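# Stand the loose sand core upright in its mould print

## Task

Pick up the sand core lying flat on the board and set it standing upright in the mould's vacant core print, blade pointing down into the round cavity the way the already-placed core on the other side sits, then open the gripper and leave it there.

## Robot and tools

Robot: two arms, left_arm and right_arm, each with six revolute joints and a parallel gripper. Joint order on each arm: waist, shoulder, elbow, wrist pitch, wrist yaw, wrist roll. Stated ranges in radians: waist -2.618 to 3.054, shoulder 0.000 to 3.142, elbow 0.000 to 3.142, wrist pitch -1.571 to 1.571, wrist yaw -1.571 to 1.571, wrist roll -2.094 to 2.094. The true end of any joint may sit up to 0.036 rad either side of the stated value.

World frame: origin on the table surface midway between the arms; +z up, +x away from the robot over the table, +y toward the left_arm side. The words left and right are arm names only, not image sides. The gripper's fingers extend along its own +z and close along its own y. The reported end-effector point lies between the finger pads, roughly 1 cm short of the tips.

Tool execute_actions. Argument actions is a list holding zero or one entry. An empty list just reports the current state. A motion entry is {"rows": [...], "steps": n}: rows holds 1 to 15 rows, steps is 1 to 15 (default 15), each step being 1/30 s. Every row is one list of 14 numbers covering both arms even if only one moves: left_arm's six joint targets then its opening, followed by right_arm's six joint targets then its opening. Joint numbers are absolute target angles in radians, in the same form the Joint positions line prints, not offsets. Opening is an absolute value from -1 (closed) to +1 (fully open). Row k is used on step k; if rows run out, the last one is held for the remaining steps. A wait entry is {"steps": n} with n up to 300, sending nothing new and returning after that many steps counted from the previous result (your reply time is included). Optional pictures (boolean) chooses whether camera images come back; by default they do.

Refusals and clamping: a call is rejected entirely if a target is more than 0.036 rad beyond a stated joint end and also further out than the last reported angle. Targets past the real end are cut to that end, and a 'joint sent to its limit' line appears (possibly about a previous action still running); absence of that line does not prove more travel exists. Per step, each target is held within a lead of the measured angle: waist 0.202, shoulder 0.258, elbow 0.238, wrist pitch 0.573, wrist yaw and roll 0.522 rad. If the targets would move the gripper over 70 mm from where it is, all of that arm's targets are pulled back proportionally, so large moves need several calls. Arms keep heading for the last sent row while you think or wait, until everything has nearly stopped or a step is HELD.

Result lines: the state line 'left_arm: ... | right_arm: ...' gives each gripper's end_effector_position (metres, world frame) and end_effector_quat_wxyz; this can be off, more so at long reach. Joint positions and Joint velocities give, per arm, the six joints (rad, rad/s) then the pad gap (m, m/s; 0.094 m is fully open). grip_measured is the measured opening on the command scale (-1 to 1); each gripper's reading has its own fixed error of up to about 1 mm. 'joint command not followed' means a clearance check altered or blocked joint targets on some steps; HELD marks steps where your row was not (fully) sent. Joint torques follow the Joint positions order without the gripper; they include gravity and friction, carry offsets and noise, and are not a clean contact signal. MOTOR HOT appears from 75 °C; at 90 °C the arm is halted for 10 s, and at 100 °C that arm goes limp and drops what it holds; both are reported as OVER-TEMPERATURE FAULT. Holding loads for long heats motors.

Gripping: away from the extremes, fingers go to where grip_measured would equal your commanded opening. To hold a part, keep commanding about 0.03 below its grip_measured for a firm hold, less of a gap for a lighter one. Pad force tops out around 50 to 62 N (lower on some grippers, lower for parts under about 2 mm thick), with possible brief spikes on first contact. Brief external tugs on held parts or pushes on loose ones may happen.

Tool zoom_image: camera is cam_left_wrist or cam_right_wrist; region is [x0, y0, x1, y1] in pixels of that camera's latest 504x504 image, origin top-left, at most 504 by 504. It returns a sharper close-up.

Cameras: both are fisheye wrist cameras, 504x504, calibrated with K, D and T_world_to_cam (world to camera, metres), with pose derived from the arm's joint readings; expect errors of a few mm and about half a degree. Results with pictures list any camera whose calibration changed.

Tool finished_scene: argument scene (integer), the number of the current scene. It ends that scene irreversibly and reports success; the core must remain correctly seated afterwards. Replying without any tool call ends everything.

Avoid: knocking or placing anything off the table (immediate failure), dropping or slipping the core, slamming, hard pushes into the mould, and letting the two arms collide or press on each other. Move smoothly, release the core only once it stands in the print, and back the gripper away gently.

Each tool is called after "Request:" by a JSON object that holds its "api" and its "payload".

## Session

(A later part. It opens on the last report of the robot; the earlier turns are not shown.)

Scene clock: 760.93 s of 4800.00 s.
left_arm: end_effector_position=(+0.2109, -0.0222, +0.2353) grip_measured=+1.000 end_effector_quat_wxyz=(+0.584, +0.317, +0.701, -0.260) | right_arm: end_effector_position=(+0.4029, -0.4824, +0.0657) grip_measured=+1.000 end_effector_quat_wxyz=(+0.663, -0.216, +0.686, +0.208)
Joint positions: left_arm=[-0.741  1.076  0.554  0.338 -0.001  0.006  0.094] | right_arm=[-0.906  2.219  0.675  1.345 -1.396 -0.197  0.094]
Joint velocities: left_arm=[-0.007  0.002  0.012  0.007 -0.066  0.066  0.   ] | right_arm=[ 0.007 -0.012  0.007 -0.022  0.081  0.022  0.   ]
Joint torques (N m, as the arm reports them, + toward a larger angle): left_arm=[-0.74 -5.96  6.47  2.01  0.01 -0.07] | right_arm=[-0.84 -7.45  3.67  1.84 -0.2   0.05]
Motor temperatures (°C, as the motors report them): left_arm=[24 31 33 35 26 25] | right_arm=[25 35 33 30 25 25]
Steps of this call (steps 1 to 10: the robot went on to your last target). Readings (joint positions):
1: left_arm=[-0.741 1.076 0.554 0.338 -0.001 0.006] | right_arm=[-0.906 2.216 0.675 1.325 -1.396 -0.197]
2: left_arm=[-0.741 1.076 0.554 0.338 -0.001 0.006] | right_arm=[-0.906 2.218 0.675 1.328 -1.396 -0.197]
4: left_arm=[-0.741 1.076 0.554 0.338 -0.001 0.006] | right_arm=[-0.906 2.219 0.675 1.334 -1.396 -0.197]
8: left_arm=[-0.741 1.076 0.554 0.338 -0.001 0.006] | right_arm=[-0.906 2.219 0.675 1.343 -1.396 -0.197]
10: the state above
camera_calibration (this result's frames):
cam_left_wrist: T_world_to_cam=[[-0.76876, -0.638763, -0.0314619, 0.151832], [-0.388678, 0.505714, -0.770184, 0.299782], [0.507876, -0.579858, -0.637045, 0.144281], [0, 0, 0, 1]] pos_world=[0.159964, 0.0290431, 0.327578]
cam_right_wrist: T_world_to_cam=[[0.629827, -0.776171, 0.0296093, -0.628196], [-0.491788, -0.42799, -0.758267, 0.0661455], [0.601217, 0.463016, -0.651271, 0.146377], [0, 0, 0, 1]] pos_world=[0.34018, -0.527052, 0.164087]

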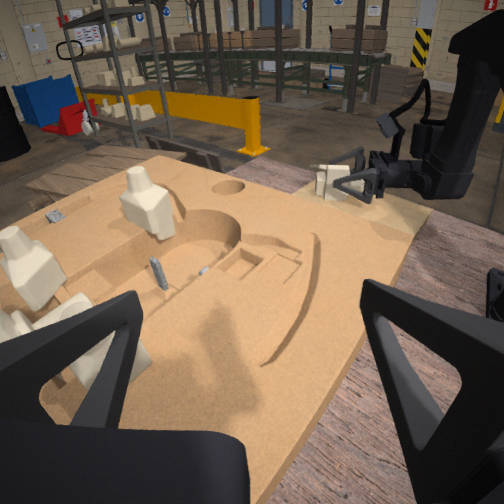

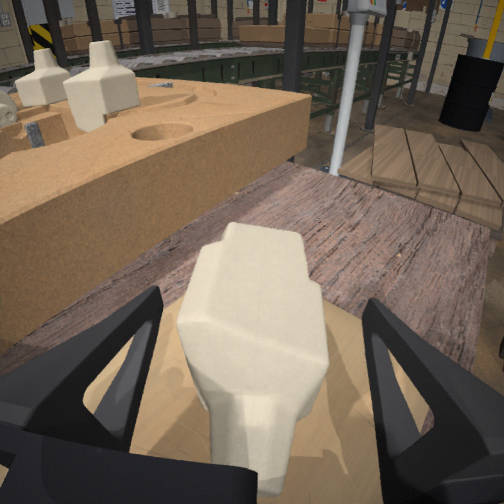

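Request:
{"api": "execute_actions", "payload": {"actions": [{"rows": [[-0.75,1.05,0.55,0.35,0,0,1,-0.915,2.238,0.675,1.36,-1.41,-0.19,1],[-0.75,1.05,0.55,0.35,0,0,1,-0.915,2.245,0.675,1.37,-1.41,-0.19,1],[-0.75,1.05,0.55,0.35,0,0,1,-0.915,2.252,0.675,1.38,-1.41,-0.19,0.95],[-0.75,1.05,0.55,0.35,0,0,1,-0.915,2.259,0.675,1.388,-1.41,-0.19,0.9],[-0.75,1.05,0.55,0.35,0,0,1,-0.915,2.266,0.675,1.396,-1.41,-0.19,0.85],[-0.75,1.05,0.55,0.35,0,0,1,-0.915,2.273,0.675,1.403,-1.41,-0.19,0.8],[-0.75,1.05,0.55,0.35,0,0,1,-0.915,2.28,0.675,1.409,-1.41,-0.19,0.75],[-0.75,1.05,0.55,0.35,0,0,1,-0.915,2.286,0.675,1.413,-1.41,-0.19,0.7],[-0.75,1.05,0.55,0.35,0,0,1,-0.915,2.292,0.675,1.413,-1.41,-0.19,0.65],[-0.75,1.05,0.55,0.35,0,0,1,-0.915,2.296,0.675,1.413,-1.41,-0.19,0.6],[-0.75,1.05,0.55,0.35,0,0,1,-0.915,2.296,0.675,1.413,-1.41,-0.19,0.55],[-0.75,1.05,0.55,0.35,0,0,1,-0.915,2.296,0.675,1.413,-1.41,-0.19,0.5],[-0.75,1.05,0.55,0.35,0,0,1,-0.915,2.296,0.675,1.413,-1.41,-0.19,0.45]], "steps": 15}], "pictures": false}}

Request:
{"api": "execute_actions", "payload": {"actions": [{"steps": 8}]}}

Request:
{"api": "zoom_image", "payload": {"camera": "cam_left_wrist", "region": [294, 100, 494, 260]}}

Scene clock: 781.53 s of 4800.00 s.
left_arm: end_effector_position=(+0.2109, -0.0222, +0.2353) grip_measured=+1.000 end_effector_quat_wxyz=(+0.584, +0.317, +0.701, -0.260) | right_arm: end_effector_position=(+0.4011, -0.4806, +0.0514) grip_measured=+0.454 end_effector_quat_wxyz=(+0.662, -0.215, +0.686, +0.210)
Joint positions: left_arm=[-0.741  1.076  0.554  0.338 -0.001  0.006  0.094] | right_arm=[-0.906  2.281  0.675  1.403 -1.396 -0.197  0.068]
Joint velocities: left_arm=[-0.007 -0.007  0.002 -0.066  0.007 -0.037  0.   ] | right_arm=[-0.012 -0.017 -0.007  0.11  -0.037  0.037 -0.003]
Joint torques (N m, as the arm reports them, + toward a larger angle): left_arm=[-0.74 -6.    6.43  1.99  0.02 -0.06] | right_arm=[-0.74 -7.53  3.22  1.81 -0.23  0.02]
Motor temperatures (°C, as the motors report them): left_arm=[24 31 33 35 26 25] | right_arm=[25 36 33 31 25 25]
Steps of this call (steps 1 to 30: the robot went on to your last target; steps 31 to 90: nothing new was sent; then 17.10 s passed at rest; steps 91 to 105: all 15 steps of this action). Readings (joint positions):
91: left_arm=[-0.741 1.076 0.554 0.338 -0.001 0.006] | right_arm=[-0.906 2.219 0.675 1.349 -1.396 -0.197]
92: left_arm=[-0.741 1.076 0.554 0.338 -0.001 0.006] | right_arm=[-0.906 2.219 0.675 1.351 -1.396 -0.197]
94: left_arm=[-0.741 1.076 0.554 0.338 -0.001 0.006] | right_arm=[-0.906 2.224 0.675 1.365 -1.396 -0.197]
98: left_arm=[-0.741 1.076 0.554 0.338 -0.001 0.006] | right_arm=[-0.906 2.255 0.675 1.390 -1.396 -0.197]
105: the state above

Scene clock: 781.80 s of 4800.00 s.
left_arm: end_effector_position=(+0.2109, -0.0222, +0.2353) grip_measured=+1.000 end_effector_quat_wxyz=(+0.584, +0.317, +0.701, -0.260) | right_arm: end_effector_position=(+0.4012, -0.4807, +0.0521) grip_measured=+0.453 end_effector_quat_wxyz=(+0.663, -0.217, +0.685, +0.207)
Joint positions: left_arm=[-0.741  1.076  0.554  0.338 -0.001  0.006  0.094] | right_arm=[-0.906  2.281  0.675  1.41  -1.396 -0.197  0.068]
Joint velocities: left_arm=[-0.002  0.007 -0.002 -0.022 -0.081  0.007  0.   ] | right_arm=[-0.002  0.007  0.007 -0.022 -0.022 -0.037 -0.001]
Joint torques (N m, as the arm reports them, + toward a larger angle): left_arm=[-0.74 -6.    6.43  2.    0.02 -0.07] | right_arm=[-0.68 -7.41  3.22  1.84 -0.25  0.03]
Motor temperatures (°C, as the motors report them): left_arm=[24 31 33 35 26 25] | right_arm=[25 36 33 31 25 25]
Steps of this call (steps 1 to 8: the robot went on to your last target). Readings (joint positions):
1: left_arm=[-0.741 1.076 0.554 0.338 -0.001 0.006] | right_arm=[-0.906 2.281 0.675 1.405 -1.396 -0.197]
2: left_arm=[-0.741 1.076 0.554 0.338 -0.001 0.006] | right_arm=[-0.906 2.281 0.675 1.406 -1.396 -0.197]
4: left_arm=[-0.741 1.076 0.554 0.338 -0.001 0.006] | right_arm=[-0.906 2.281 0.675 1.408 -1.396 -0.197]
8: the state above
camera_calibration (this result's frames):
cam_left_wrist: T_world_to_cam=[[-0.76876, -0.638763, -0.0314619, 0.151832], [-0.388678, 0.505714, -0.770184, 0.299782], [0.507876, -0.579858, -0.637045, 0.144281], [0, 0, 0, 1]] pos_world=[0.159964, 0.0290431, 0.327578]
cam_right_wrist: T_world_to_cam=[[0.62976, -0.776103, 0.0326444, -0.625489], [-0.490158, -0.429633, -0.758394, 0.054239], [0.602617, 0.461605, -0.650979, 0.136447], [0, 0, 0, 1]] pos_world=[0.338269, -0.525126, 0.150377]

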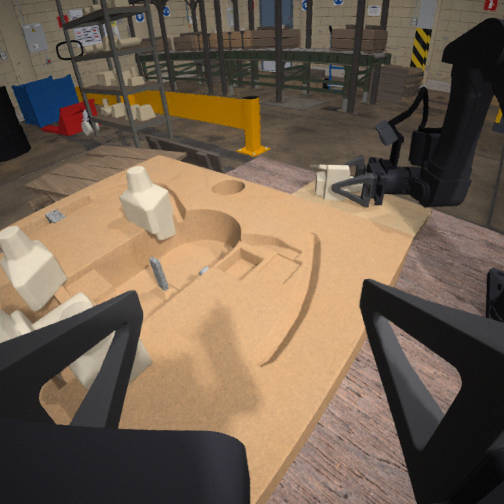

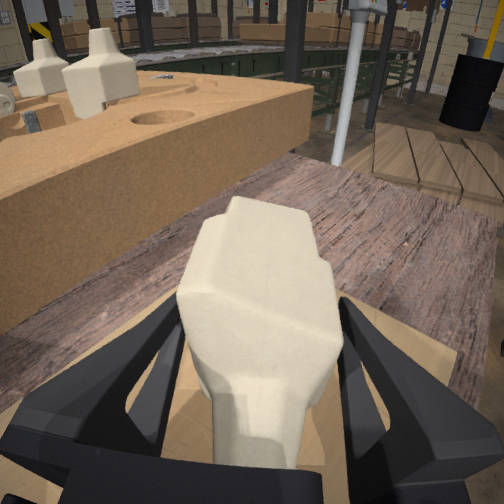

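Region (294, 100, 494, 260) of cam_left_wrist's 504x504 image, scaled by 2.520, with more detail than that image has; it fills the top 403 rows of this view, and the rest is white.

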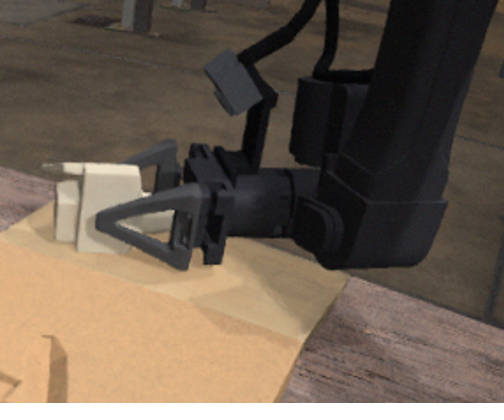

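Request:
{"api": "execute_actions", "payload": {"actions": [{"rows": [[-0.75,1.05,0.55,0.35,0,0,1,-0.91,2.285,0.675,1.413,-1.4,-0.195,0.42],[-0.75,1.05,0.55,0.35,0,0,1,-0.91,2.285,0.675,1.413,-1.4,-0.195,0.39],[-0.75,1.05,0.55,0.35,0,0,1,-0.91,2.285,0.675,1.413,-1.4,-0.195,0.36],[-0.75,1.05,0.55,0.35,0,0,1,-0.91,2.285,0.675,1.413,-1.4,-0.195,0.33],[-0.75,1.05,0.55,0.35,0,0,1,-0.91,2.285,0.675,1.413,-1.4,-0.195,0.3],[-0.75,1.05,0.55,0.35,0,0,1,-0.91,2.285,0.675,1.413,-1.4,-0.195,0.275],[-0.75,1.05,0.55,0.35,0,0,1,-0.91,2.285,0.675,1.413,-1.4,-0.195,0.25],[-0.75,1.05,0.55,0.35,0,0,1,-0.91,2.285,0.675,1.413,-1.4,-0.195,0.23],[-0.75,1.05,0.55,0.35,0,0,1,-0.91,2.285,0.675,1.413,-1.4,-0.195,0.21],[-0.75,1.05,0.55,0.35,0,0,1,-0.91,2.285,0.675,1.413,-1.4,-0.195,0.195],[-0.75,1.05,0.55,0.35,0,0,1,-0.91,2.285,0.675,1.413,-1.4,-0.195,0.18],[-0.75,1.05,0.55,0.35,0,0,1,-0.91,2.285,0.675,1.413,-1.4,-0.195,0.165],[-0.75,1.05,0.55,0.35,0,0,1,-0.91,2.285,0.675,1.413,-1.4,-0.195,0.15],[-0.75,1.05,0.55,0.35,0,0,1,-0.91,2.285,0.675,1.413,-1.4,-0.195,0.14],[-0.75,1.05,0.55,0.35,0,0,1,-0.91,2.285,0.675,1.413,-1.4,-0.195,0.135]], "steps": 15}], "pictures": false}}

Request:
{"api": "execute_actions", "payload": {"actions": [{"steps": 8}]}}

Request:
{"api": "zoom_image", "payload": {"camera": "cam_left_wrist", "region": [300, 140, 400, 220]}}

Scene clock: 798.07 s of 4800.00 s.
left_arm: end_effector_position=(+0.2109, -0.0222, +0.2353) grip_measured=+1.000 end_effector_quat_wxyz=(+0.584, +0.317, +0.701, -0.260) | right_arm: end_effector_position=(+0.4019, -0.4818, +0.0521) grip_measured=+0.170 end_effector_quat_wxyz=(+0.664, -0.216, +0.686, +0.204)
Joint positions: left_arm=[-0.741  1.076  0.554  0.338 -0.001  0.006  0.094] | right_arm=[-0.906  2.281  0.675  1.413 -1.389 -0.197  0.055]
Joint velocities: left_arm=[-0.017  0.002 -0.002 -0.081 -0.051  0.051  0.   ] | right_arm=[-0.007 -0.002  0.007  0.022  0.037 -0.037 -0.   ]
Joint torques (N m, as the arm reports them, + toward a larger angle): left_arm=[-0.74 -6.    6.43  2.    0.02 -0.07] | right_arm=[-0.34 -8.32  3.24  1.77 -0.19 -0.01]
Motor temperatures (°C, as the motors report them): left_arm=[24 31 33 35 26 25] | right_arm=[25 36 32 31 25 25]
Steps of this call (steps 1 to 15: the robot went on to your last target; steps 16 to 90: nothing new was sent; then 12.77 s passed at rest; steps 91 to 105: all 15 steps of this action). Readings (joint positions):
91: left_arm=[-0.741 1.076 0.554 0.338 -0.001 0.006] | right_arm=[-0.906 2.281 0.675 1.411 -1.396 -0.197]
92: left_arm=[-0.741 1.076 0.554 0.338 -0.001 0.006] | right_arm=[-0.906 2.281 0.675 1.411 -1.396 -0.197]
94: left_arm=[-0.741 1.076 0.554 0.338 -0.001 0.006] | right_arm=[-0.906 2.281 0.675 1.411 -1.396 -0.197]
98: left_arm=[-0.741 1.076 0.554 0.338 -0.001 0.006] | right_arm=[-0.906 2.281 0.675 1.411 -1.395 -0.197]
105: the state above

Scene clock: 798.33 s of 4800.00 s.
left_arm: end_effector_position=(+0.2109, -0.0222, +0.2353) grip_measured=+1.000 end_effector_quat_wxyz=(+0.584, +0.317, +0.701, -0.260) | right_arm: end_effector_position=(+0.4019, -0.4818, +0.0521) grip_measured=+0.170 end_effector_quat_wxyz=(+0.664, -0.216, +0.686, +0.204)
Joint positions: left_arm=[-0.741  1.076  0.554  0.338 -0.001  0.006  0.094] | right_arm=[-0.906  2.281  0.675  1.413 -1.389 -0.197  0.055]
Joint velocities: left_arm=[-0.012 -0.002 -0.002 -0.022  0.066 -0.051  0.   ] | right_arm=[-0.007  0.002  0.007  0.037 -0.007 -0.037 -0.   ]
Joint torques (N m, as the arm reports them, + toward a larger angle): left_arm=[-0.74 -5.99  6.43  2.    0.02 -0.07] | right_arm=[-0.24 -8.28  3.33  1.81 -0.19 -0.02]
Motor temperatures (°C, as the motors report them): left_arm=[24 31 33 35 26 25] | right_arm=[25 36 32 31 25 25]
Steps of this call (steps 1 to 8: the robot went on to your last target). Readings (joint positions):
1: left_arm=[-0.741 1.076 0.554 0.338 -0.001 0.006] | right_arm=[-0.906 2.281 0.675 1.413 -1.389 -0.197]
2: left_arm=[-0.741 1.076 0.554 0.338 -0.001 0.006] | right_arm=[-0.906 2.281 0.675 1.413 -1.389 -0.197]
4: left_arm=[-0.741 1.076 0.554 0.338 -0.001 0.006] | right_arm=[-0.906 2.281 0.675 1.413 -1.389 -0.197]
8: the state above
camera_calibration (this result's frames):
cam_left_wrist: T_world_to_cam=[[-0.76876, -0.638763, -0.0314619, 0.151832], [-0.388678, 0.505714, -0.770184, 0.299782], [0.507876, -0.579858, -0.637045, 0.144281], [0, 0, 0, 1]] pos_world=[0.159964, 0.0290431, 0.327578]
cam_right_wrist: T_world_to_cam=[[0.624177, -0.780444, 0.0362019, -0.626856], [-0.492131, -0.428735, -0.757623, 0.055402], [0.606804, 0.455075, -0.651687, 0.131764], [0, 0, 0, 1]] pos_world=[0.338579, -0.525436, 0.150536]

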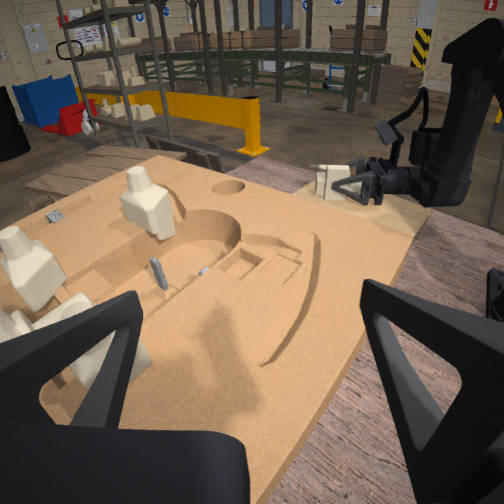

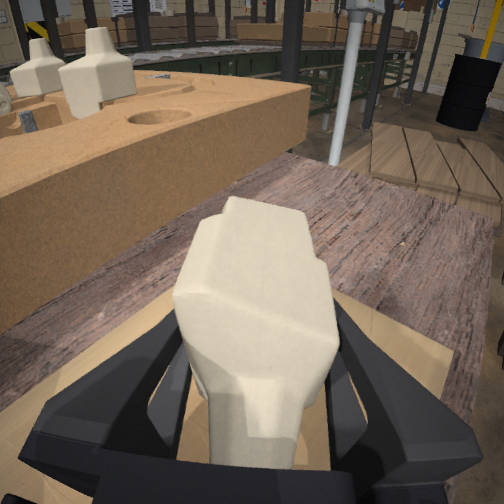

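Region (300, 140, 400, 220) of cam_left_wrist's 504x504 image, scaled by 5.040, with more detail than that image has; it fills the top 403 rows of this view, and the rest is white.

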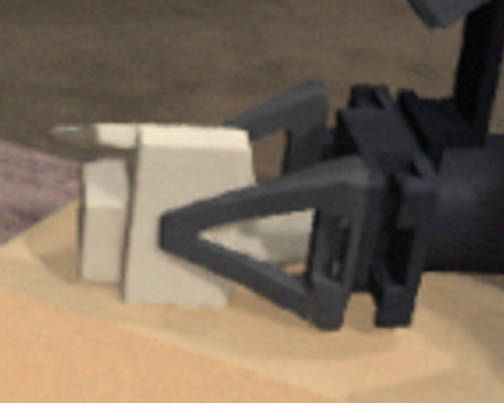

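Request:
{"api": "execute_actions", "payload": {"actions": [{"rows": [[-0.75,1.05,0.55,0.35,0,0,1,-0.906,2.26,0.685,1.405,-1.39,-0.197,0.135],[-0.75,1.05,0.55,0.35,0,0,1,-0.906,2.24,0.69,1.39,-1.39,-0.197,0.135],[-0.75,1.05,0.55,0.35,0,0,1,-0.906,2.22,0.69,1.37,-1.39,-0.197,0.135],[-0.75,1.05,0.55,0.35,0,0,1,-0.906,2.2,0.69,1.35,-1.39,-0.197,0.135],[-0.75,1.05,0.55,0.35,0,0,1,-0.906,2.175,0.69,1.325,-1.39,-0.197,0.135],[-0.75,1.05,0.55,0.35,0,0,1,-0.906,2.15,0.69,1.3,-1.39,-0.197,0.135],[-0.75,1.05,0.55,0.35,0,0,1,-0.906,2.12,0.695,1.27,-1.39,-0.197,0.135],[-0.75,1.05,0.55,0.35,0,0,1,-0.906,2.09,0.7,1.24,-1.39,-0.197,0.135],[-0.75,1.05,0.55,0.35,0,0,1,-0.906,2.06,0.71,1.2,-1.39,-0.197,0.135],[-0.75,1.05,0.55,0.35,0,0,1,-0.9,2.03,0.73,1.16,-1.38,-0.19,0.135],[-0.75,1.05,0.55,0.35,0,0,1,-0.89,2.0,0.755,1.11,-1.36,-0.18,0.135],[-0.75,1.05,0.55,0.35,0,0,1,-0.88,1.97,0.785,1.05,-1.33,-0.17,0.135],[-0.75,1.05,0.55,0.35,0,0,1,-0.87,1.94,0.815,0.99,-1.3,-0.16,0.135],[-0.75,1.05,0.55,0.35,0,0,1,-0.86,1.915,0.845,0.93,-1.265,-0.15,0.135],[-0.75,1.05,0.55,0.35,0,0,1,-0.85,1.89,0.875,0.87,-1.23,-0.14,0.135]], "steps": 15}], "pictures": false}}

Request:
{"api": "execute_actions", "payload": {"actions": [{"rows": [[-0.75,1.05,0.55,0.35,0,0,1,-0.835,1.87,0.905,0.81,-1.195,-0.125,0.135],[-0.75,1.05,0.55,0.35,0,0,1,-0.82,1.855,0.935,0.75,-1.16,-0.11,0.135],[-0.75,1.05,0.55,0.35,0,0,1,-0.805,1.84,0.965,0.69,-1.125,-0.095,0.135],[-0.75,1.05,0.55,0.35,0,0,1,-0.79,1.83,0.995,0.63,-1.09,-0.08,0.135],[-0.75,1.05,0.55,0.35,0,0,1,-0.775,1.82,1.025,0.57,-1.055,-0.065,0.135],[-0.75,1.05,0.55,0.35,0,0,1,-0.76,1.81,1.055,0.51,-1.02,-0.05,0.135],[-0.75,1.05,0.55,0.35,0,0,1,-0.745,1.8,1.085,0.45,-0.985,-0.035,0.135],[-0.75,1.05,0.55,0.35,0,0,1,-0.73,1.795,1.115,0.39,-0.95,-0.02,0.135],[-0.75,1.05,0.55,0.35,0,0,1,-0.715,1.79,1.145,0.33,-0.915,-0.005,0.135],[-0.75,1.05,0.55,0.35,0,0,1,-0.7,1.785,1.175,0.27,-0.88,0.01,0.135],[-0.75,1.05,0.55,0.35,0,0,1,-0.685,1.78,1.205,0.21,-0.845,0.025,0.135],[-0.75,1.05,0.55,0.35,0,0,1,-0.67,1.775,1.235,0.15,-0.81,0.04,0.135],[-0.75,1.05,0.55,0.35,0,0,1,-0.655,1.77,1.265,0.09,-0.775,0.055,0.135],[-0.75,1.05,0.55,0.35,0,0,1,-0.64,1.765,1.295,0.03,-0.74,0.07,0.135],[-0.75,1.05,0.55,0.35,0,0,1,-0.625,1.76,1.325,-0.03,-0.705,0.085,0.135]], "steps": 15}], "pictures": false}}

Request:
{"api": "execute_actions", "payload": {"actions": [{"rows": [[-0.75,1.05,0.55,0.35,0,0,1,-0.608,1.755,1.355,-0.09,-0.67,0.1,0.135],[-0.75,1.05,0.55,0.35,0,0,1,-0.59,1.75,1.385,-0.15,-0.635,0.115,0.135],[-0.75,1.05,0.55,0.35,0,0,1,-0.572,1.745,1.415,-0.21,-0.6,0.13,0.135],[-0.75,1.05,0.55,0.35,0,0,1,-0.554,1.74,1.445,-0.27,-0.565,0.145,0.135],[-0.75,1.05,0.55,0.35,0,0,1,-0.536,1.735,1.475,-0.33,-0.53,0.16,0.135],[-0.75,1.05,0.55,0.35,0,0,1,-0.518,1.73,1.505,-0.39,-0.495,0.175,0.135],[-0.75,1.05,0.55,0.35,0,0,1,-0.5,1.73,1.535,-0.45,-0.46,0.19,0.135],[-0.75,1.05,0.55,0.35,0,0,1,-0.482,1.73,1.565,-0.51,-0.425,0.205,0.135],[-0.75,1.05,0.55,0.35,0,0,1,-0.464,1.73,1.595,-0.57,-0.39,0.22,0.135],[-0.75,1.05,0.55,0.35,0,0,1,-0.446,1.73,1.62,-0.63,-0.355,0.235,0.135],[-0.75,1.05,0.55,0.35,0,0,1,-0.428,1.73,1.645,-0.69,-0.32,0.25,0.135],[-0.75,1.05,0.55,0.35,0,0,1,-0.41,1.73,1.67,-0.75,-0.285,0.265,0.135],[-0.75,1.05,0.55,0.35,0,0,1,-0.392,1.73,1.69,-0.81,-0.25,0.28,0.135],[-0.75,1.05,0.55,0.35,0,0,1,-0.374,1.73,1.71,-0.87,-0.215,0.295,0.135],[-0.75,1.05,0.55,0.35,0,0,1,-0.356,1.73,1.73,-0.93,-0.18,0.31,0.135]], "steps": 15}], "pictures": false}}

Request:
{"api": "execute_actions", "payload": {"actions": [{"rows": [[-0.75,1.05,0.55,0.35,0,0,1,-0.335,1.73,1.745,-0.99,-0.15,0.325,0.135],[-0.75,1.05,0.55,0.35,0,0,1,-0.31,1.73,1.76,-1.05,-0.12,0.34,0.135],[-0.75,1.05,0.55,0.35,0,0,1,-0.285,1.73,1.77,-1.11,-0.09,0.355,0.135],[-0.75,1.05,0.55,0.35,0,0,1,-0.26,1.73,1.78,-1.17,-0.065,0.37,0.135],[-0.75,1.05,0.55,0.35,0,0,1,-0.23,1.735,1.79,-1.22,-0.045,0.385,0.135],[-0.75,1.05,0.55,0.35,0,0,1,-0.2,1.74,1.8,-1.27,-0.03,0.4,0.135],[-0.75,1.05,0.55,0.35,0,0,1,-0.17,1.745,1.81,-1.31,-0.02,0.415,0.135],[-0.75,1.05,0.55,0.35,0,0,1,-0.14,1.75,1.82,-1.35,-0.01,0.43,0.135],[-0.75,1.05,0.55,0.35,0,0,1,-0.11,1.76,1.83,-1.38,-0.01,0.44,0.135],[-0.75,1.05,0.55,0.35,0,0,1,-0.08,1.77,1.84,-1.4,-0.01,0.45,0.135],[-0.75,1.05,0.55,0.35,0,0,1,-0.05,1.78,1.85,-1.42,-0.01,0.46,0.135],[-0.75,1.05,0.55,0.35,0,0,1,-0.02,1.79,1.86,-1.43,-0.01,0.47,0.135],[-0.75,1.05,0.55,0.35,0,0,1,0.01,1.8,1.87,-1.44,-0.01,0.47,0.135],[-0.75,1.05,0.55,0.35,0,0,1,0.03,1.805,1.88,-1.45,-0.01,0.47,0.135],[-0.75,1.05,0.55,0.35,0,0,1,0.04,1.81,1.885,-1.455,-0.01,0.47,0.135]], "steps": 15}]}}

Scene clock: 892.07 s of 4800.00 s.
left_arm: end_effector_position=(+0.2109, -0.0222, +0.2353) grip_measured=+1.000 end_effector_quat_wxyz=(+0.584, +0.317, +0.701, -0.260) | right_arm: end_effector_position=(+0.4320, -0.5016, +0.1393) grip_measured=+0.170 end_effector_quat_wxyz=(+0.670, -0.213, +0.687, +0.181)
Joint positions: left_arm=[-0.741  1.076  0.554  0.338 -0.001  0.006  0.094] | right_arm=[-0.881  1.979  0.789  1.044 -1.325 -0.177  0.055]
Joint velocities: left_arm=[ 0.012 -0.002 -0.022  0.007 -0.11  -0.007  0.   ] | right_arm=[ 0.266 -0.774  0.916 -1.355  0.711  0.256  0.   ]
Joint torques (N m, as the arm reports them, + toward a larger angle): left_arm=[-0.74 -6.01  6.43  2.    0.02 -0.06] | right_arm=[  1.36 -11.41   8.77   2.3   -0.12   0.04]
Motor temperatures (°C, as the motors report them): left_arm=[24 31 34 37 26 25] | right_arm=[25 37 31 32 25 25]
Steps of this call (steps 1 to 15: the robot went on to your last target; steps 16 to 90: nothing new was sent; then 90.23 s passed at rest; steps 91 to 105: all 15 steps of this action). Readings (joint positions):
91: left_arm=[-0.741 1.076 0.554 0.338 -0.001 0.006] | right_arm=[-0.906 2.281 0.675 1.413 -1.389 -0.197]
92: left_arm=[-0.741 1.076 0.554 0.338 -0.001 0.006] | right_arm=[-0.906 2.279 0.675 1.411 -1.388 -0.198]
94: left_arm=[-0.741 1.076 0.554 0.338 -0.001 0.006] | right_arm=[-0.906 2.266 0.675 1.386 -1.387 -0.198]
98: left_arm=[-0.741 1.076 0.554 0.338 -0.001 0.006] | right_arm=[-0.906 2.187 0.675 1.301 -1.384 -0.198]
105: the state above

Scene clock: 892.57 s of 4800.00 s.
left_arm: end_effector_position=(+0.2109, -0.0222, +0.2353) grip_measured=+1.000 end_effector_quat_wxyz=(+0.584, +0.317, +0.701, -0.260) | right_arm: end_effector_position=(+0.5290, -0.5039, +0.2166) grip_measured=+0.170 end_effector_quat_wxyz=(+0.577, -0.008, +0.793, +0.196)
Joint positions: left_arm=[-0.741  1.076  0.554  0.338 -0.001  0.006  0.094] | right_arm=[-0.66   1.819  1.236  0.186 -0.84   0.015  0.055]
Joint velocities: left_arm=[-0.007 -0.017 -0.002 -0.022 -0.022 -0.022  0.   ] | right_arm=[ 0.398 -0.056  0.803 -1.971  1.033  0.388 -0.001]
Joint torques (N m, as the arm reports them, + toward a larger angle): left_arm=[-0.76 -5.99  6.43  1.99  0.01 -0.06] | right_arm=[  0.92 -13.39  12.24   2.83  -0.42   0.  ]
Motor temperatures (°C, as the motors report them): left_arm=[24 31 34 37 26 25] | right_arm=[25 37 32 32 25 25]
Steps of this call (steps 1 to 15: all 15 steps of this action). Readings (joint positions):
1: left_arm=[-0.741 1.076 0.554 0.338 -0.001 0.006] | right_arm=[-0.870 1.953 0.821 0.995 -1.300 -0.170]
2: left_arm=[-0.741 1.076 0.554 0.338 -0.001 0.006] | right_arm=[-0.858 1.928 0.854 0.945 -1.272 -0.160]
4: left_arm=[-0.741 1.076 0.554 0.338 -0.001 0.006] | right_arm=[-0.830 1.888 0.918 0.843 -1.213 -0.138]
8: left_arm=[-0.741 1.076 0.554 0.338 -0.001 0.006] | right_arm=[-0.766 1.842 1.038 0.619 -1.086 -0.087]
15: the state above

Scene clock: 893.07 s of 4800.00 s.
left_arm: end_effector_position=(+0.2109, -0.0222, +0.2353) grip_measured=+1.000 end_effector_quat_wxyz=(+0.584, +0.317, +0.701, -0.260) | right_arm: end_effector_position=(+0.5179, -0.4397, +0.2342) grip_measured=+0.169 end_effector_quat_wxyz=(+0.364, +0.178, +0.903, +0.141)
Joint positions: left_arm=[-0.741  1.076  0.554  0.338 -0.001  0.006  0.094] | right_arm=[-0.393  1.773  1.661 -0.708 -0.318  0.24   0.055]
Joint velocities: left_arm=[-0.007 -0.007 -0.007  0.037 -0.007  0.051  0.   ] | right_arm=[ 0.501 -0.027  0.632 -1.766  0.974  0.447  0.001]
Joint torques (N m, as the arm reports them, + toward a larger angle): left_arm=[-0.73 -5.99  6.41  2.    0.02 -0.06] | right_arm=[  0.68 -12.12  11.46   2.28  -0.23   0.06]
Motor temperatures (°C, as the motors report them): left_arm=[24 31 34 37 26 25] | right_arm=[25 38 32 32 25 25]
Steps of this call (steps 1 to 15: all 15 steps of this action). Readings (joint positions):
1: left_arm=[-0.741 1.076 0.554 0.338 -0.001 0.006] | right_arm=[-0.645 1.816 1.264 0.123 -0.804 0.030]
2: left_arm=[-0.741 1.076 0.554 0.338 -0.001 0.006] | right_arm=[-0.629 1.813 1.293 0.061 -0.767 0.045]
4: left_arm=[-0.741 1.076 0.554 0.338 -0.001 0.006] | right_arm=[-0.596 1.805 1.351 -0.064 -0.693 0.075]
8: left_arm=[-0.741 1.076 0.554 0.338 -0.001 0.006] | right_arm=[-0.523 1.787 1.471 -0.307 -0.552 0.135]
15: the state above

Scene clock: 893.57 s of 4800.00 s.
left_arm: end_effector_position=(+0.2109, -0.0222, +0.2353) grip_measured=+1.000 end_effector_quat_wxyz=(+0.584, +0.317, +0.701, -0.260) | right_arm: end_effector_position=(+0.4041, -0.3070, +0.2033) grip_measured=+0.169 end_effector_quat_wxyz=(+0.097, +0.152, +0.982, +0.049)
Joint positions: left_arm=[-0.741  1.076  0.554  0.338 -0.001  0.006  0.094] | right_arm=[ 0.008  1.795  1.836 -1.398 -0.04   0.437  0.055]
Joint velocities: left_arm=[-0.002  0.002 -0.012 -0.125  0.051  0.037  0.   ] | right_arm=[ 0.706  0.193  0.276 -0.462  0.007  0.154  0.   ]
Joint torques (N m, as the arm reports them, + toward a larger angle): left_arm=[-0.73 -5.99  6.44  2.    0.02 -0.07] | right_arm=[-1.02 -7.83 10.41  1.17  0.27  0.05]
Motor temperatures (°C, as the motors report them): left_arm=[24 31 34 37 26 25] | right_arm=[25 38 32 32 25 25]
Steps of this call (steps 1 to 15: all 15 steps of this action). Readings (joint positions):
1: left_arm=[-0.741 1.076 0.554 0.338 -0.001 0.006] | right_arm=[-0.375 1.772 1.680 -0.766 -0.285 0.255]
2: left_arm=[-0.741 1.076 0.554 0.338 -0.001 0.006] | right_arm=[-0.356 1.772 1.698 -0.824 -0.252 0.270]
4: left_arm=[-0.741 1.076 0.554 0.338 -0.001 0.006] | right_arm=[-0.314 1.772 1.725 -0.939 -0.187 0.300]
8: left_arm=[-0.741 1.076 0.554 0.338 -0.001 0.006] | right_arm=[-0.205 1.772 1.761 -1.162 -0.087 0.361]
15: the state above
camera_calibration (this result's frames):
cam_left_wrist: T_world_to_cam=[[-0.76876, -0.638763, -0.0314619, 0.151832], [-0.388678, 0.505714, -0.770184, 0.299782], [0.507876, -0.579858, -0.637045, 0.144281], [0, 0, 0, 1]] pos_world=[0.159964, 0.0290431, 0.327578]
cam_right_wrist: T_world_to_cam=[[-0.245027, -0.951109, -0.188024, -0.15282], [-0.876995, 0.134756, 0.461216, 0.32667], [-0.413329, 0.277906, -0.867137, 0.551102], [0, 0, 0, 1]] pos_world=[0.476829, -0.342524, 0.298482]

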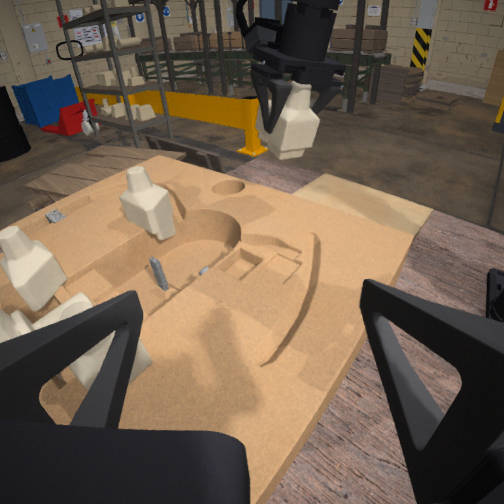

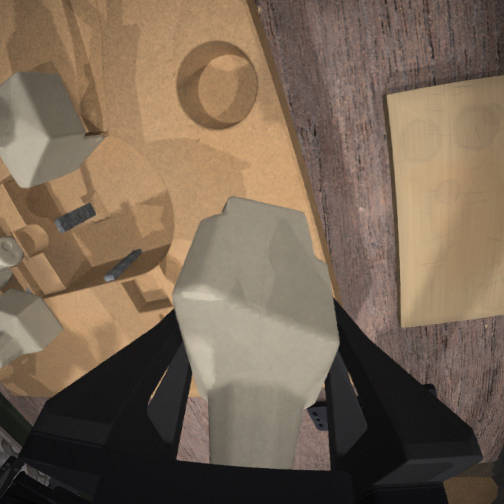

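Request:
{"api": "execute_actions", "payload": {"actions": [{"rows": [[-0.75,1.05,0.55,0.35,0,0,1,0.055,1.818,1.895,-1.46,-0.01,0.47,0.135],[-0.75,1.05,0.55,0.35,0,0,1,0.08,1.83,1.91,-1.468,-0.01,0.47,0.135],[-0.75,1.05,0.55,0.35,0,0,1,0.11,1.845,1.925,-1.476,-0.01,0.47,0.135],[-0.75,1.05,0.55,0.35,0,0,1,0.14,1.86,1.94,-1.484,-0.01,0.47,0.135],[-0.75,1.05,0.55,0.35,0,0,1,0.175,1.876,1.956,-1.493,-0.01,0.47,0.135],[-0.75,1.05,0.55,0.35,0,0,1,0.21,1.892,1.972,-1.502,-0.01,0.47,0.135],[-0.75,1.05,0.55,0.35,0,0,1,0.245,1.908,1.988,-1.511,-0.01,0.47,0.135],[-0.75,1.05,0.55,0.35,0,0,1,0.28,1.924,2.004,-1.52,-0.01,0.47,0.135],[-0.75,1.05,0.55,0.35,0,0,1,0.315,1.94,2.02,-1.529,-0.01,0.47,0.135],[-0.75,1.05,0.55,0.35,0,0,1,0.35,1.956,2.036,-1.538,-0.01,0.47,0.135],[-0.75,1.05,0.55,0.35,0,0,1,0.38,1.972,2.052,-1.546,-0.01,0.47,0.135],[-0.75,1.05,0.55,0.35,0,0,1,0.405,1.986,2.065,-1.553,-0.01,0.47,0.135],[-0.75,1.05,0.55,0.35,0,0,1,0.425,1.998,2.075,-1.559,-0.01,0.47,0.135],[-0.75,1.05,0.55,0.35,0,0,1,0.44,2.007,2.082,-1.563,-0.01,0.47,0.135],[-0.75,1.05,0.55,0.35,0,0,1,0.447,2.012,2.085,-1.565,-0.01,0.47,0.135]], "steps": 15}], "pictures": false}}

Request:
{"api": "execute_actions", "payload": {"actions": [{"steps": 15}]}}

Request:
{"api": "zoom_image", "payload": {"camera": "cam_left_wrist", "region": [170, 130, 330, 290]}}

Scene clock: 911.03 s of 4800.00 s.
left_arm: end_effector_position=(+0.2109, -0.0222, +0.2353) grip_measured=+1.000 end_effector_quat_wxyz=(+0.584, +0.317, +0.701, -0.260) | right_arm: end_effector_position=(+0.3688, -0.1523, +0.1763) grip_measured=+0.169 end_effector_quat_wxyz=(+0.030, -0.044, +0.998, +0.025)
Joint positions: left_arm=[-0.741  1.076  0.554  0.338 -0.001  0.006  0.094] | right_arm=[ 0.434  2.011  2.038 -1.521 -0.014  0.464  0.055]
Joint velocities: left_arm=[-0.022 -0.007 -0.002  0.037 -0.007  0.051  0.   ] | right_arm=[ 0.579  0.33   0.183 -0.139 -0.095  0.007 -0.   ]
Joint torques (N m, as the arm reports them, + toward a larger angle): left_arm=[-0.75 -5.99  6.42  2.    0.02 -0.06] | right_arm=[ -2.02 -11.24  10.78   0.53   0.25   0.03]
Motor temperatures (°C, as the motors report them): left_arm=[24 31 34 37 26 25] | right_arm=[25 37 36 30 25 25]
Steps of this call (steps 1 to 30: the robot went on to your last target; steps 31 to 90: nothing new was sent; then 13.97 s passed at rest; steps 91 to 105: all 15 steps of this action). Readings (joint positions):
91: left_arm=[-0.741 1.076 0.554 0.338 -0.001 0.006] | right_arm=[0.048 1.816 1.849 -1.458 -0.023 0.462]
92: left_arm=[-0.741 1.076 0.554 0.338 -0.001 0.006] | right_arm=[0.051 1.820 1.855 -1.463 -0.022 0.462]
94: left_arm=[-0.741 1.076 0.554 0.338 -0.001 0.006] | right_arm=[0.071 1.835 1.881 -1.476 -0.010 0.463]
98: left_arm=[-0.741 1.076 0.554 0.338 -0.001 0.006] | right_arm=[0.192 1.892 1.947 -1.492 0.002 0.464]
105: the state above

Scene clock: 911.53 s of 4800.00 s.
left_arm: end_effector_position=(+0.2109, -0.0222, +0.2353) grip_measured=+1.000 end_effector_quat_wxyz=(+0.584, +0.317, +0.701, -0.260) | right_arm: end_effector_position=(+0.3590, -0.1470, +0.1720) grip_measured=+0.169 end_effector_quat_wxyz=(+0.010, -0.054, +0.998, +0.018)
Joint positions: left_arm=[-0.741  1.076  0.554  0.338 -0.001  0.006  0.094] | right_arm=[ 0.455  2.03   2.05  -1.556 -0.022  0.464  0.055]
Joint velocities: left_arm=[-0.007 -0.012  0.002  0.051  0.037  0.037  0.   ] | right_arm=[-0.022 -0.007 -0.007 -0.007  0.037 -0.051 -0.   ]
Joint torques (N m, as the arm reports them, + toward a larger angle): left_arm=[-0.75 -6.    6.44  1.99  0.02 -0.07] | right_arm=[ -0.65 -11.13  10.53   0.6    0.13   0.03]
Motor temperatures (°C, as the motors report them): left_arm=[24 31 34 37 26 25] | right_arm=[25 37 36 30 25 25]
Steps of this call (steps 1 to 15: the robot went on to your last target). Readings (joint positions):
1: left_arm=[-0.741 1.076 0.554 0.338 -0.001 0.006] | right_arm=[0.450 2.020 2.041 -1.525 -0.019 0.464]
2: left_arm=[-0.741 1.076 0.554 0.338 -0.001 0.006] | right_arm=[0.460 2.026 2.042 -1.528 -0.023 0.464]
4: left_arm=[-0.741 1.076 0.554 0.338 -0.001 0.006] | right_arm=[0.464 2.030 2.042 -1.537 -0.026 0.464]
8: left_arm=[-0.741 1.076 0.554 0.338 -0.001 0.006] | right_arm=[0.456 2.030 2.048 -1.552 -0.023 0.464]
15: the state above
camera_calibration (this result's frames):
cam_left_wrist: T_world_to_cam=[[-0.76876, -0.638763, -0.0314619, 0.151832], [-0.388678, 0.505714, -0.770184, 0.299782], [0.507876, -0.579858, -0.637045, 0.144281], [0, 0, 0, 1]] pos_world=[0.159964, 0.0290431, 0.327578]
cam_right_wrist: T_world_to_cam=[[0.140777, -0.984508, -0.10453, -0.175362], [-0.77914, -0.175311, 0.601836, 0.175109], [-0.610837, -0.00328114, -0.791749, 0.477412], [0, 0, 0, 1]] pos_world=[0.452743, -0.14038, 0.254274]

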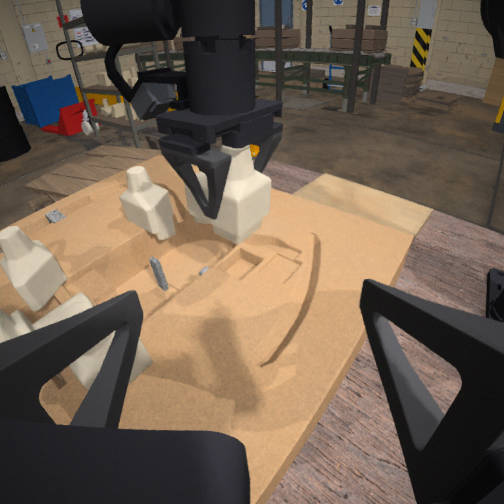

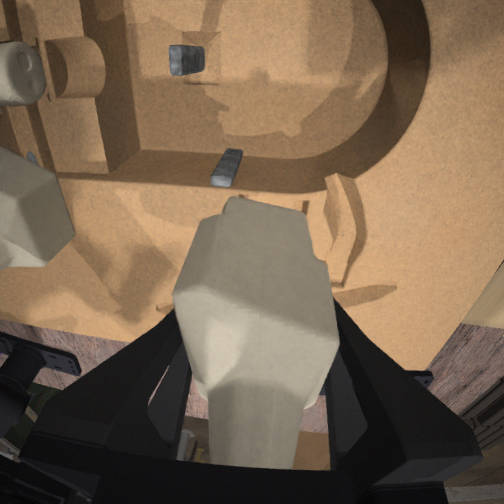

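Region (170, 130, 330, 290) of cam_left_wrist's 504x504 image, scaled by 3.150, with more detail than that image has.

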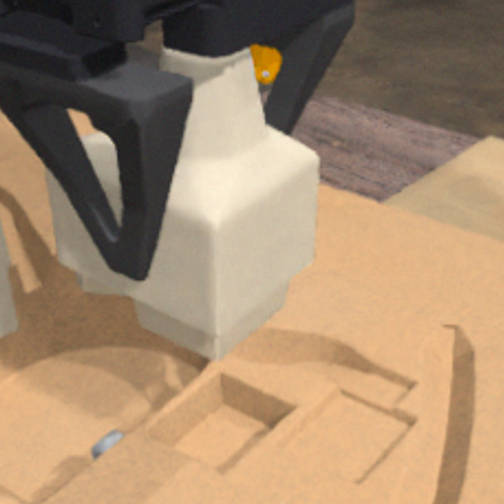

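Request:
{"api": "zoom_image", "payload": {"camera": "cam_right_wrist", "region": [190, 140, 350, 260]}}

Region (190, 140, 350, 260) of cam_right_wrist's 504x504 image, scaled by 3.150, with more detail than that image has; it fills the top 378 rows of this view, and the rest is white.

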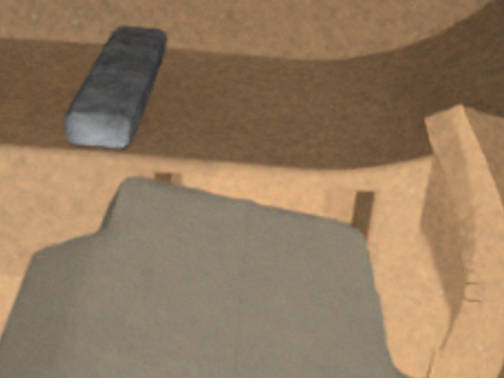

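Request:
{"api": "execute_actions", "payload": {"actions": [{"rows": [[-0.75,1.05,0.55,0.35,0,0,1,0.445,2.02,2.088,-1.568,-0.005,0.47,0.135],[-0.75,1.05,0.55,0.35,0,0,1,0.443,2.024,2.091,-1.571,-0.005,0.47,0.135],[-0.75,1.05,0.55,0.35,0,0,1,0.441,2.028,2.094,-1.575,-0.005,0.47,0.135],[-0.75,1.05,0.55,0.35,0,0,1,0.439,2.033,2.097,-1.575,-0.005,0.47,0.135],[-0.75,1.05,0.55,0.35,0,0,1,0.437,2.038,2.1,-1.575,-0.005,0.47,0.135],[-0.75,1.05,0.55,0.35,0,0,1,0.437,2.043,2.103,-1.575,-0.005,0.47,0.135],[-0.75,1.05,0.55,0.35,0,0,1,0.437,2.048,2.106,-1.575,-0.005,0.47,0.135],[-0.75,1.05,0.55,0.35,0,0,1,0.437,2.053,2.106,-1.575,-0.005,0.47,0.135],[-0.75,1.05,0.55,0.35,0,0,1,0.437,2.058,2.106,-1.575,-0.005,0.47,0.135],[-0.75,1.05,0.55,0.35,0,0,1,0.437,2.063,2.106,-1.575,-0.005,0.47,0.135],[-0.75,1.05,0.55,0.35,0,0,1,0.437,2.067,2.106,-1.575,-0.005,0.47,0.135],[-0.75,1.05,0.55,0.35,0,0,1,0.437,2.07,2.106,-1.575,-0.005,0.47,0.135]], "steps": 15}], "pictures": false}}

Request:
{"api": "execute_actions", "payload": {"actions": [{"steps": 10}]}}

Request:
{"api": "zoom_image", "payload": {"camera": "cam_left_wrist", "region": [170, 150, 330, 310]}}

Request:
{"api": "zoom_image", "payload": {"camera": "cam_right_wrist", "region": [170, 140, 370, 290]}}

Scene clock: 972.70 s of 4800.00 s.
left_arm: end_effector_position=(+0.2109, -0.0222, +0.2353) grip_measured=+1.000 end_effector_quat_wxyz=(+0.584, +0.317, +0.701, -0.260) | right_arm: end_effector_position=(+0.3652, -0.1481, +0.1607) grip_measured=+0.169 end_effector_quat_wxyz=(-0.002, -0.050, +0.999, +0.009)
Joint positions: left_arm=[-0.741  1.076  0.554  0.338 -0.001  0.006  0.094] | right_arm=[ 0.446  2.076  2.073 -1.564 -0.018  0.464  0.055]
Joint velocities: left_arm=[-0.002 -0.007  0.002 -0.007  0.081  0.051  0.   ] | right_arm=[-0.017  0.09  -0.002 -0.051 -0.022 -0.139 -0.   ]
Joint torques (N m, as the arm reports them, + toward a larger angle): left_arm=[-0.75 -6.01  6.43  1.99  0.02 -0.07] | right_arm=[ -0.75 -11.11  10.27   0.61   0.16   0.01]
Motor temperatures (°C, as the motors report them): left_arm=[24 31 34 38 26 25] | right_arm=[25 42 38 28 25 25]
joint sent to its limit (right arm) — the command would take joint 4 (wrist pitch) past its lower limit, so that joint was sent only as far as its limit.
Steps of this call (steps 1 to 15: the robot went on to your last target; steps 16 to 90: nothing new was sent; then 57.67 s passed at rest; steps 91 to 105: all 15 steps of this action). Readings (joint positions):
91: left_arm=[-0.741 1.076 0.554 0.338 -0.001 0.006] | right_arm=[0.455 2.030 2.050 -1.557 -0.022 0.464]
92: left_arm=[-0.741 1.076 0.554 0.338 -0.001 0.006] | right_arm=[0.455 2.030 2.050 -1.557 -0.021 0.464]
94: left_arm=[-0.741 1.076 0.554 0.338 -0.001 0.006] | right_arm=[0.455 2.031 2.054 -1.561 -0.020 0.464]
98: left_arm=[-0.741 1.076 0.554 0.338 -0.001 0.006] | right_arm=[0.448 2.043 2.070 -1.564 -0.020 0.464]
105: the state above

Scene clock: 973.03 s of 4800.00 s.
left_arm: end_effector_position=(+0.2109, -0.0222, +0.2353) grip_measured=+1.000 end_effector_quat_wxyz=(+0.584, +0.317, +0.701, -0.260) | right_arm: end_effector_position=(+0.3653, -0.1480, +0.1588) grip_measured=+0.169 end_effector_quat_wxyz=(-0.005, -0.050, +0.999, +0.008)
Joint positions: left_arm=[-0.741  1.076  0.554  0.338 -0.001  0.006  0.094] | right_arm=[ 0.446  2.081  2.073 -1.564 -0.018  0.464  0.055]
Joint velocities: left_arm=[-0.012 -0.002 -0.012  0.007  0.007 -0.051  0.   ] | right_arm=[ 0.002  0.002 -0.012  0.022 -0.051  0.037 -0.001]
Joint torques (N m, as the arm reports them, + toward a larger angle): left_arm=[-0.72 -5.99  6.45  1.99  0.02 -0.07] | right_arm=[ -0.85 -11.03  10.28   0.58   0.13   0.04]
Motor temperatures (°C, as the motors report them): left_arm=[24 31 34 38 26 25] | right_arm=[25 42 38 28 25 25]
joint sent to its limit (right arm) — the command would take joint 4 (wrist pitch) past its lower limit, so that joint was sent only as far as its limit.
Steps of this call (steps 1 to 10: the robot went on to your last target). Readings (joint positions):
1: left_arm=[-0.741 1.076 0.554 0.338 -0.001 0.006] | right_arm=[0.446 2.079 2.073 -1.564 -0.018 0.464]
2: left_arm=[-0.741 1.076 0.554 0.338 -0.001 0.006] | right_arm=[0.446 2.080 2.073 -1.564 -0.018 0.464]
4: left_arm=[-0.741 1.076 0.554 0.338 -0.001 0.006] | right_arm=[0.446 2.081 2.073 -1.564 -0.018 0.464]
8: left_arm=[-0.741 1.076 0.554 0.338 -0.001 0.006] | right_arm=[0.446 2.081 2.073 -1.564 -0.018 0.464]
10: the state above
camera_calibration (this result's frames):
cam_left_wrist: T_world_to_cam=[[-0.76876, -0.638763, -0.0314619, 0.151832], [-0.388678, 0.505714, -0.770184, 0.299782], [0.507876, -0.579858, -0.637045, 0.144281], [0, 0, 0, 1]] pos_world=[0.159964, 0.0290431, 0.327578]
cam_right_wrist: T_world_to_cam=[[0.128995, -0.987895, -0.0861563, -0.177763], [-0.763332, -0.15438, 0.627288, 0.181043], [-0.632996, -0.0151513, -0.774007, 0.474362], [0, 0, 0, 1]] pos_world=[0.461395, -0.140475, 0.238278]

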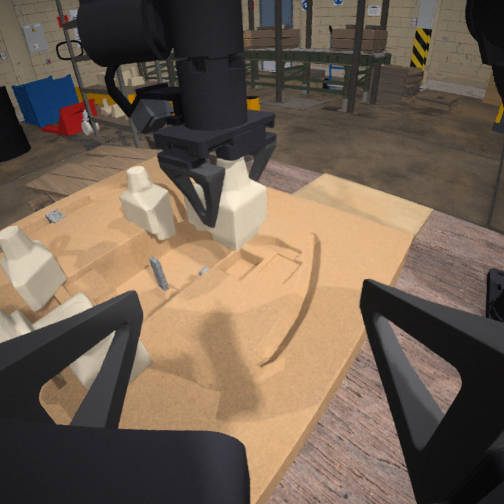

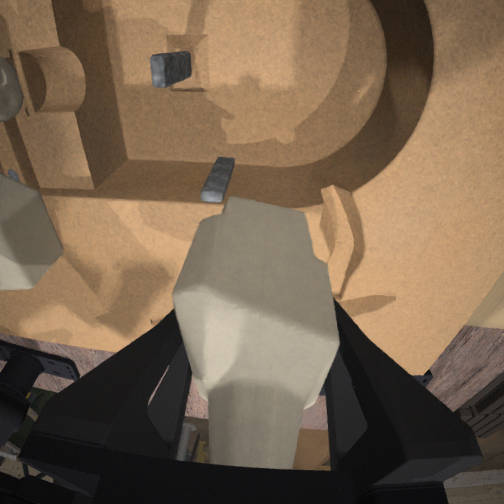

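Region (170, 150, 330, 310) of cam_left_wrist's 504x504 image, scaled by 3.150, with more detail than that image has.

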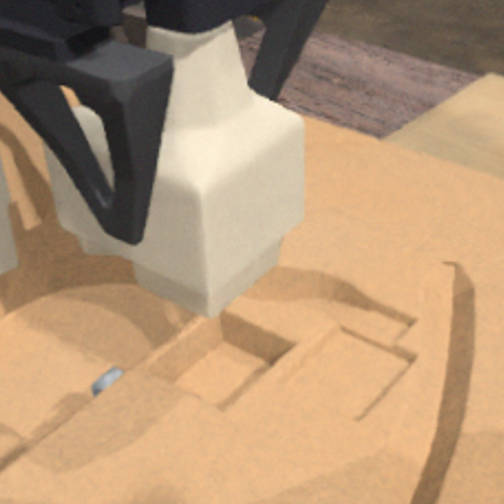

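Region (170, 140, 370, 290) of cam_right_wrist's 504x504 image, scaled by 2.520, with more detail than that image has; it fills the top 378 rows of this view, and the rest is white.

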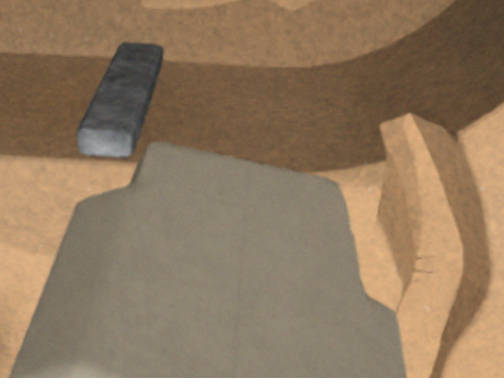

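Request:
{"api": "execute_actions", "payload": {"actions": [{"rows": [[-0.75,1.05,0.55,0.35,0,0,1,0.44,2.07,2.08,-1.56,-0.01,0.47,0.135],[-0.75,1.05,0.55,0.35,0,0,1,0.44,2.071,2.072,-1.556,-0.01,0.47,0.135],[-0.75,1.05,0.55,0.35,0,0,1,0.44,2.072,2.066,-1.552,-0.01,0.47,0.135],[-0.75,1.05,0.55,0.35,0,0,1,0.44,2.073,2.06,-1.548,-0.01,0.47,0.135],[-0.75,1.05,0.55,0.35,0,0,1,0.44,2.074,2.054,-1.544,-0.01,0.47,0.135],[-0.75,1.05,0.55,0.35,0,0,1,0.44,2.075,2.048,-1.54,-0.01,0.47,0.135],[-0.75,1.05,0.55,0.35,0,0,1,0.44,2.076,2.042,-1.536,-0.01,0.47,0.135],[-0.75,1.05,0.55,0.35,0,0,1,0.44,2.076,2.036,-1.532,-0.01,0.47,0.135],[-0.75,1.05,0.55,0.35,0,0,1,0.44,2.076,2.031,-1.529,-0.01,0.47,0.135],[-0.75,1.05,0.55,0.35,0,0,1,0.44,2.076,2.026,-1.526,-0.01,0.47,0.135],[-0.75,1.05,0.55,0.35,0,0,1,0.44,2.076,2.022,-1.526,-0.01,0.47,0.135]], "steps": 15}], "pictures": false}}

Request:
{"api": "execute_actions", "payload": {"actions": [{"steps": 10}]}}

Request:
{"api": "zoom_image", "payload": {"camera": "cam_left_wrist", "region": [170, 150, 330, 310]}}

Request:
{"api": "zoom_image", "payload": {"camera": "cam_right_wrist", "region": [150, 160, 390, 340]}}

Scene clock: 1006.80 s of 4800.00 s.
left_arm: end_effector_position=(+0.2109, -0.0222, +0.2353) grip_measured=+1.000 end_effector_quat_wxyz=(+0.584, +0.317, +0.701, -0.260) | right_arm: end_effector_position=(+0.3615, -0.1504, +0.1461) grip_measured=+0.169 end_effector_quat_wxyz=(-0.017, -0.049, +0.999, +0.000)
Joint positions: left_arm=[-0.741  1.076  0.554  0.338 -0.001  0.006  0.094] | right_arm=[ 0.446  2.081  2.021 -1.541 -0.018  0.464  0.055]
Joint velocities: left_arm=[ 0.002  0.002  0.012 -0.007  0.037 -0.022  0.   ] | right_arm=[ 0.002 -0.012  0.002  0.007  0.022  0.007  0.001]
Joint torques (N m, as the arm reports them, + toward a larger angle): left_arm=[-0.73 -5.99  6.44  2.    0.02 -0.07] | right_arm=[ -0.48 -10.48   7.09   0.68   0.09   0.04]
Motor temperatures (°C, as the motors report them): left_arm=[24 32 34 38 26 25] | right_arm=[25 43 38 28 25 25]
joint sent to its limit (right arm) — the command would take joint 4 (wrist pitch) past its lower limit, so that joint was sent only as far as its limit.
Steps of this call (steps 1 to 15: the robot went on to your last target; steps 16 to 90: nothing new was sent; then 30.27 s passed at rest; steps 91 to 105: all 15 steps of this action). Readings (joint positions):
91: left_arm=[-0.741 1.076 0.554 0.338 -0.001 0.006] | right_arm=[0.446 2.081 2.073 -1.564 -0.018 0.464]
92: left_arm=[-0.741 1.076 0.554 0.338 -0.001 0.006] | right_arm=[0.446 2.081 2.073 -1.564 -0.018 0.464]
94: left_arm=[-0.741 1.076 0.554 0.338 -0.001 0.006] | right_arm=[0.446 2.081 2.071 -1.563 -0.018 0.464]
98: left_arm=[-0.741 1.076 0.554 0.338 -0.001 0.006] | right_arm=[0.446 2.081 2.049 -1.552 -0.018 0.464]
105: the state above

Scene clock: 1007.13 s of 4800.00 s.
left_arm: end_effector_position=(+0.2109, -0.0222, +0.2353) grip_measured=+1.000 end_effector_quat_wxyz=(+0.584, +0.317, +0.701, -0.260) | right_arm: end_effector_position=(+0.3628, -0.1496, +0.1461) grip_measured=+0.169 end_effector_quat_wxyz=(-0.015, -0.049, +0.999, +0.002)
Joint positions: left_arm=[-0.741  1.076  0.554  0.338 -0.001  0.006  0.094] | right_arm=[ 0.446  2.081  2.021 -1.535 -0.018  0.464  0.055]
Joint velocities: left_arm=[-0.007 -0.012  0.002  0.095  0.051 -0.007  0.   ] | right_arm=[ 0.002 -0.007  0.002 -0.037 -0.022 -0.037 -0.   ]
Joint torques (N m, as the arm reports them, + toward a larger angle): left_arm=[-0.73 -5.99  6.42  2.    0.03 -0.07] | right_arm=[ -0.59 -10.57   7.12   0.72   0.09   0.04]
Motor temperatures (°C, as the motors report them): left_arm=[24 32 34 38 26 25] | right_arm=[25 43 38 28 25 25]
Steps of this call (steps 1 to 10: the robot went on to your last target). Readings (joint positions):
1: left_arm=[-0.741 1.076 0.554 0.338 -0.001 0.006] | right_arm=[0.446 2.081 2.021 -1.540 -0.018 0.464]
2: left_arm=[-0.741 1.076 0.554 0.338 -0.001 0.006] | right_arm=[0.446 2.081 2.021 -1.539 -0.018 0.464]
4: left_arm=[-0.741 1.076 0.554 0.338 -0.001 0.006] | right_arm=[0.446 2.081 2.021 -1.537 -0.018 0.464]
8: left_arm=[-0.741 1.076 0.554 0.338 -0.001 0.006] | right_arm=[0.446 2.081 2.021 -1.535 -0.018 0.464]
10: the state above
camera_calibration (this result's frames):
cam_left_wrist: T_world_to_cam=[[-0.76876, -0.638763, -0.0314619, 0.151832], [-0.388678, 0.505714, -0.770184, 0.299782], [0.507876, -0.579858, -0.637045, 0.144281], [0, 0, 0, 1]] pos_world=[0.159964, 0.0290431, 0.327578]
cam_right_wrist: T_world_to_cam=[[0.12742, -0.988889, -0.0765695, -0.181092], [-0.751028, -0.146619, 0.643786, 0.181131], [-0.647859, -0.0245252, -0.761365, 0.465019], [0, 0, 0, 1]] pos_world=[0.460376, -0.141118, 0.223573]

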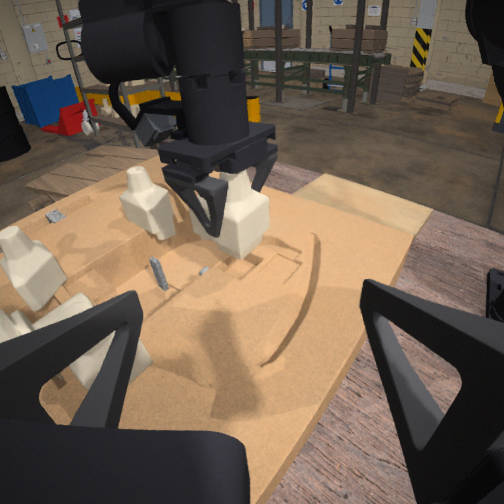

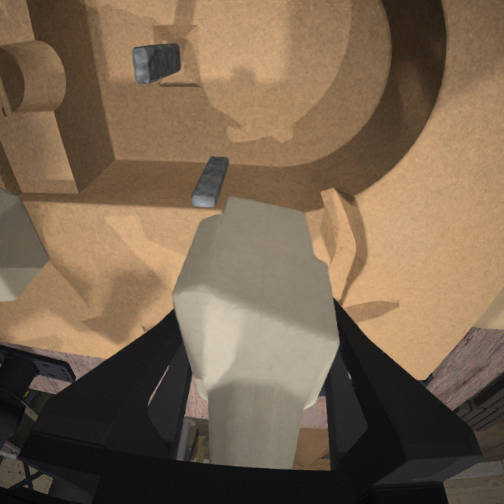

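Region (170, 150, 330, 310) of cam_left_wrist's 504x504 image, scaled by 3.150, with more detail than that image has.

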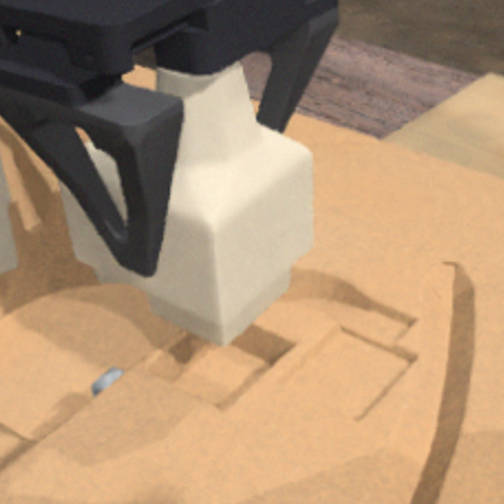

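Region (150, 160, 390, 340) of cam_right_wrist's 504x504 image, scaled by 2.100, with more detail than that image has; it fills the top 378 rows of this view, and the rest is white.

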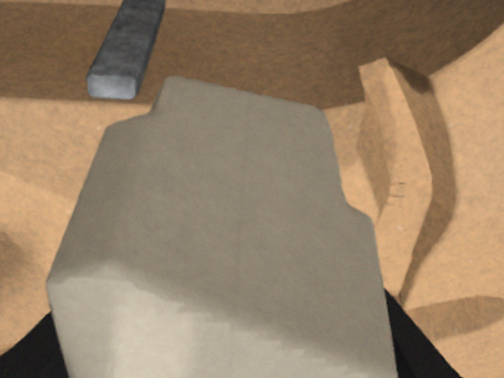

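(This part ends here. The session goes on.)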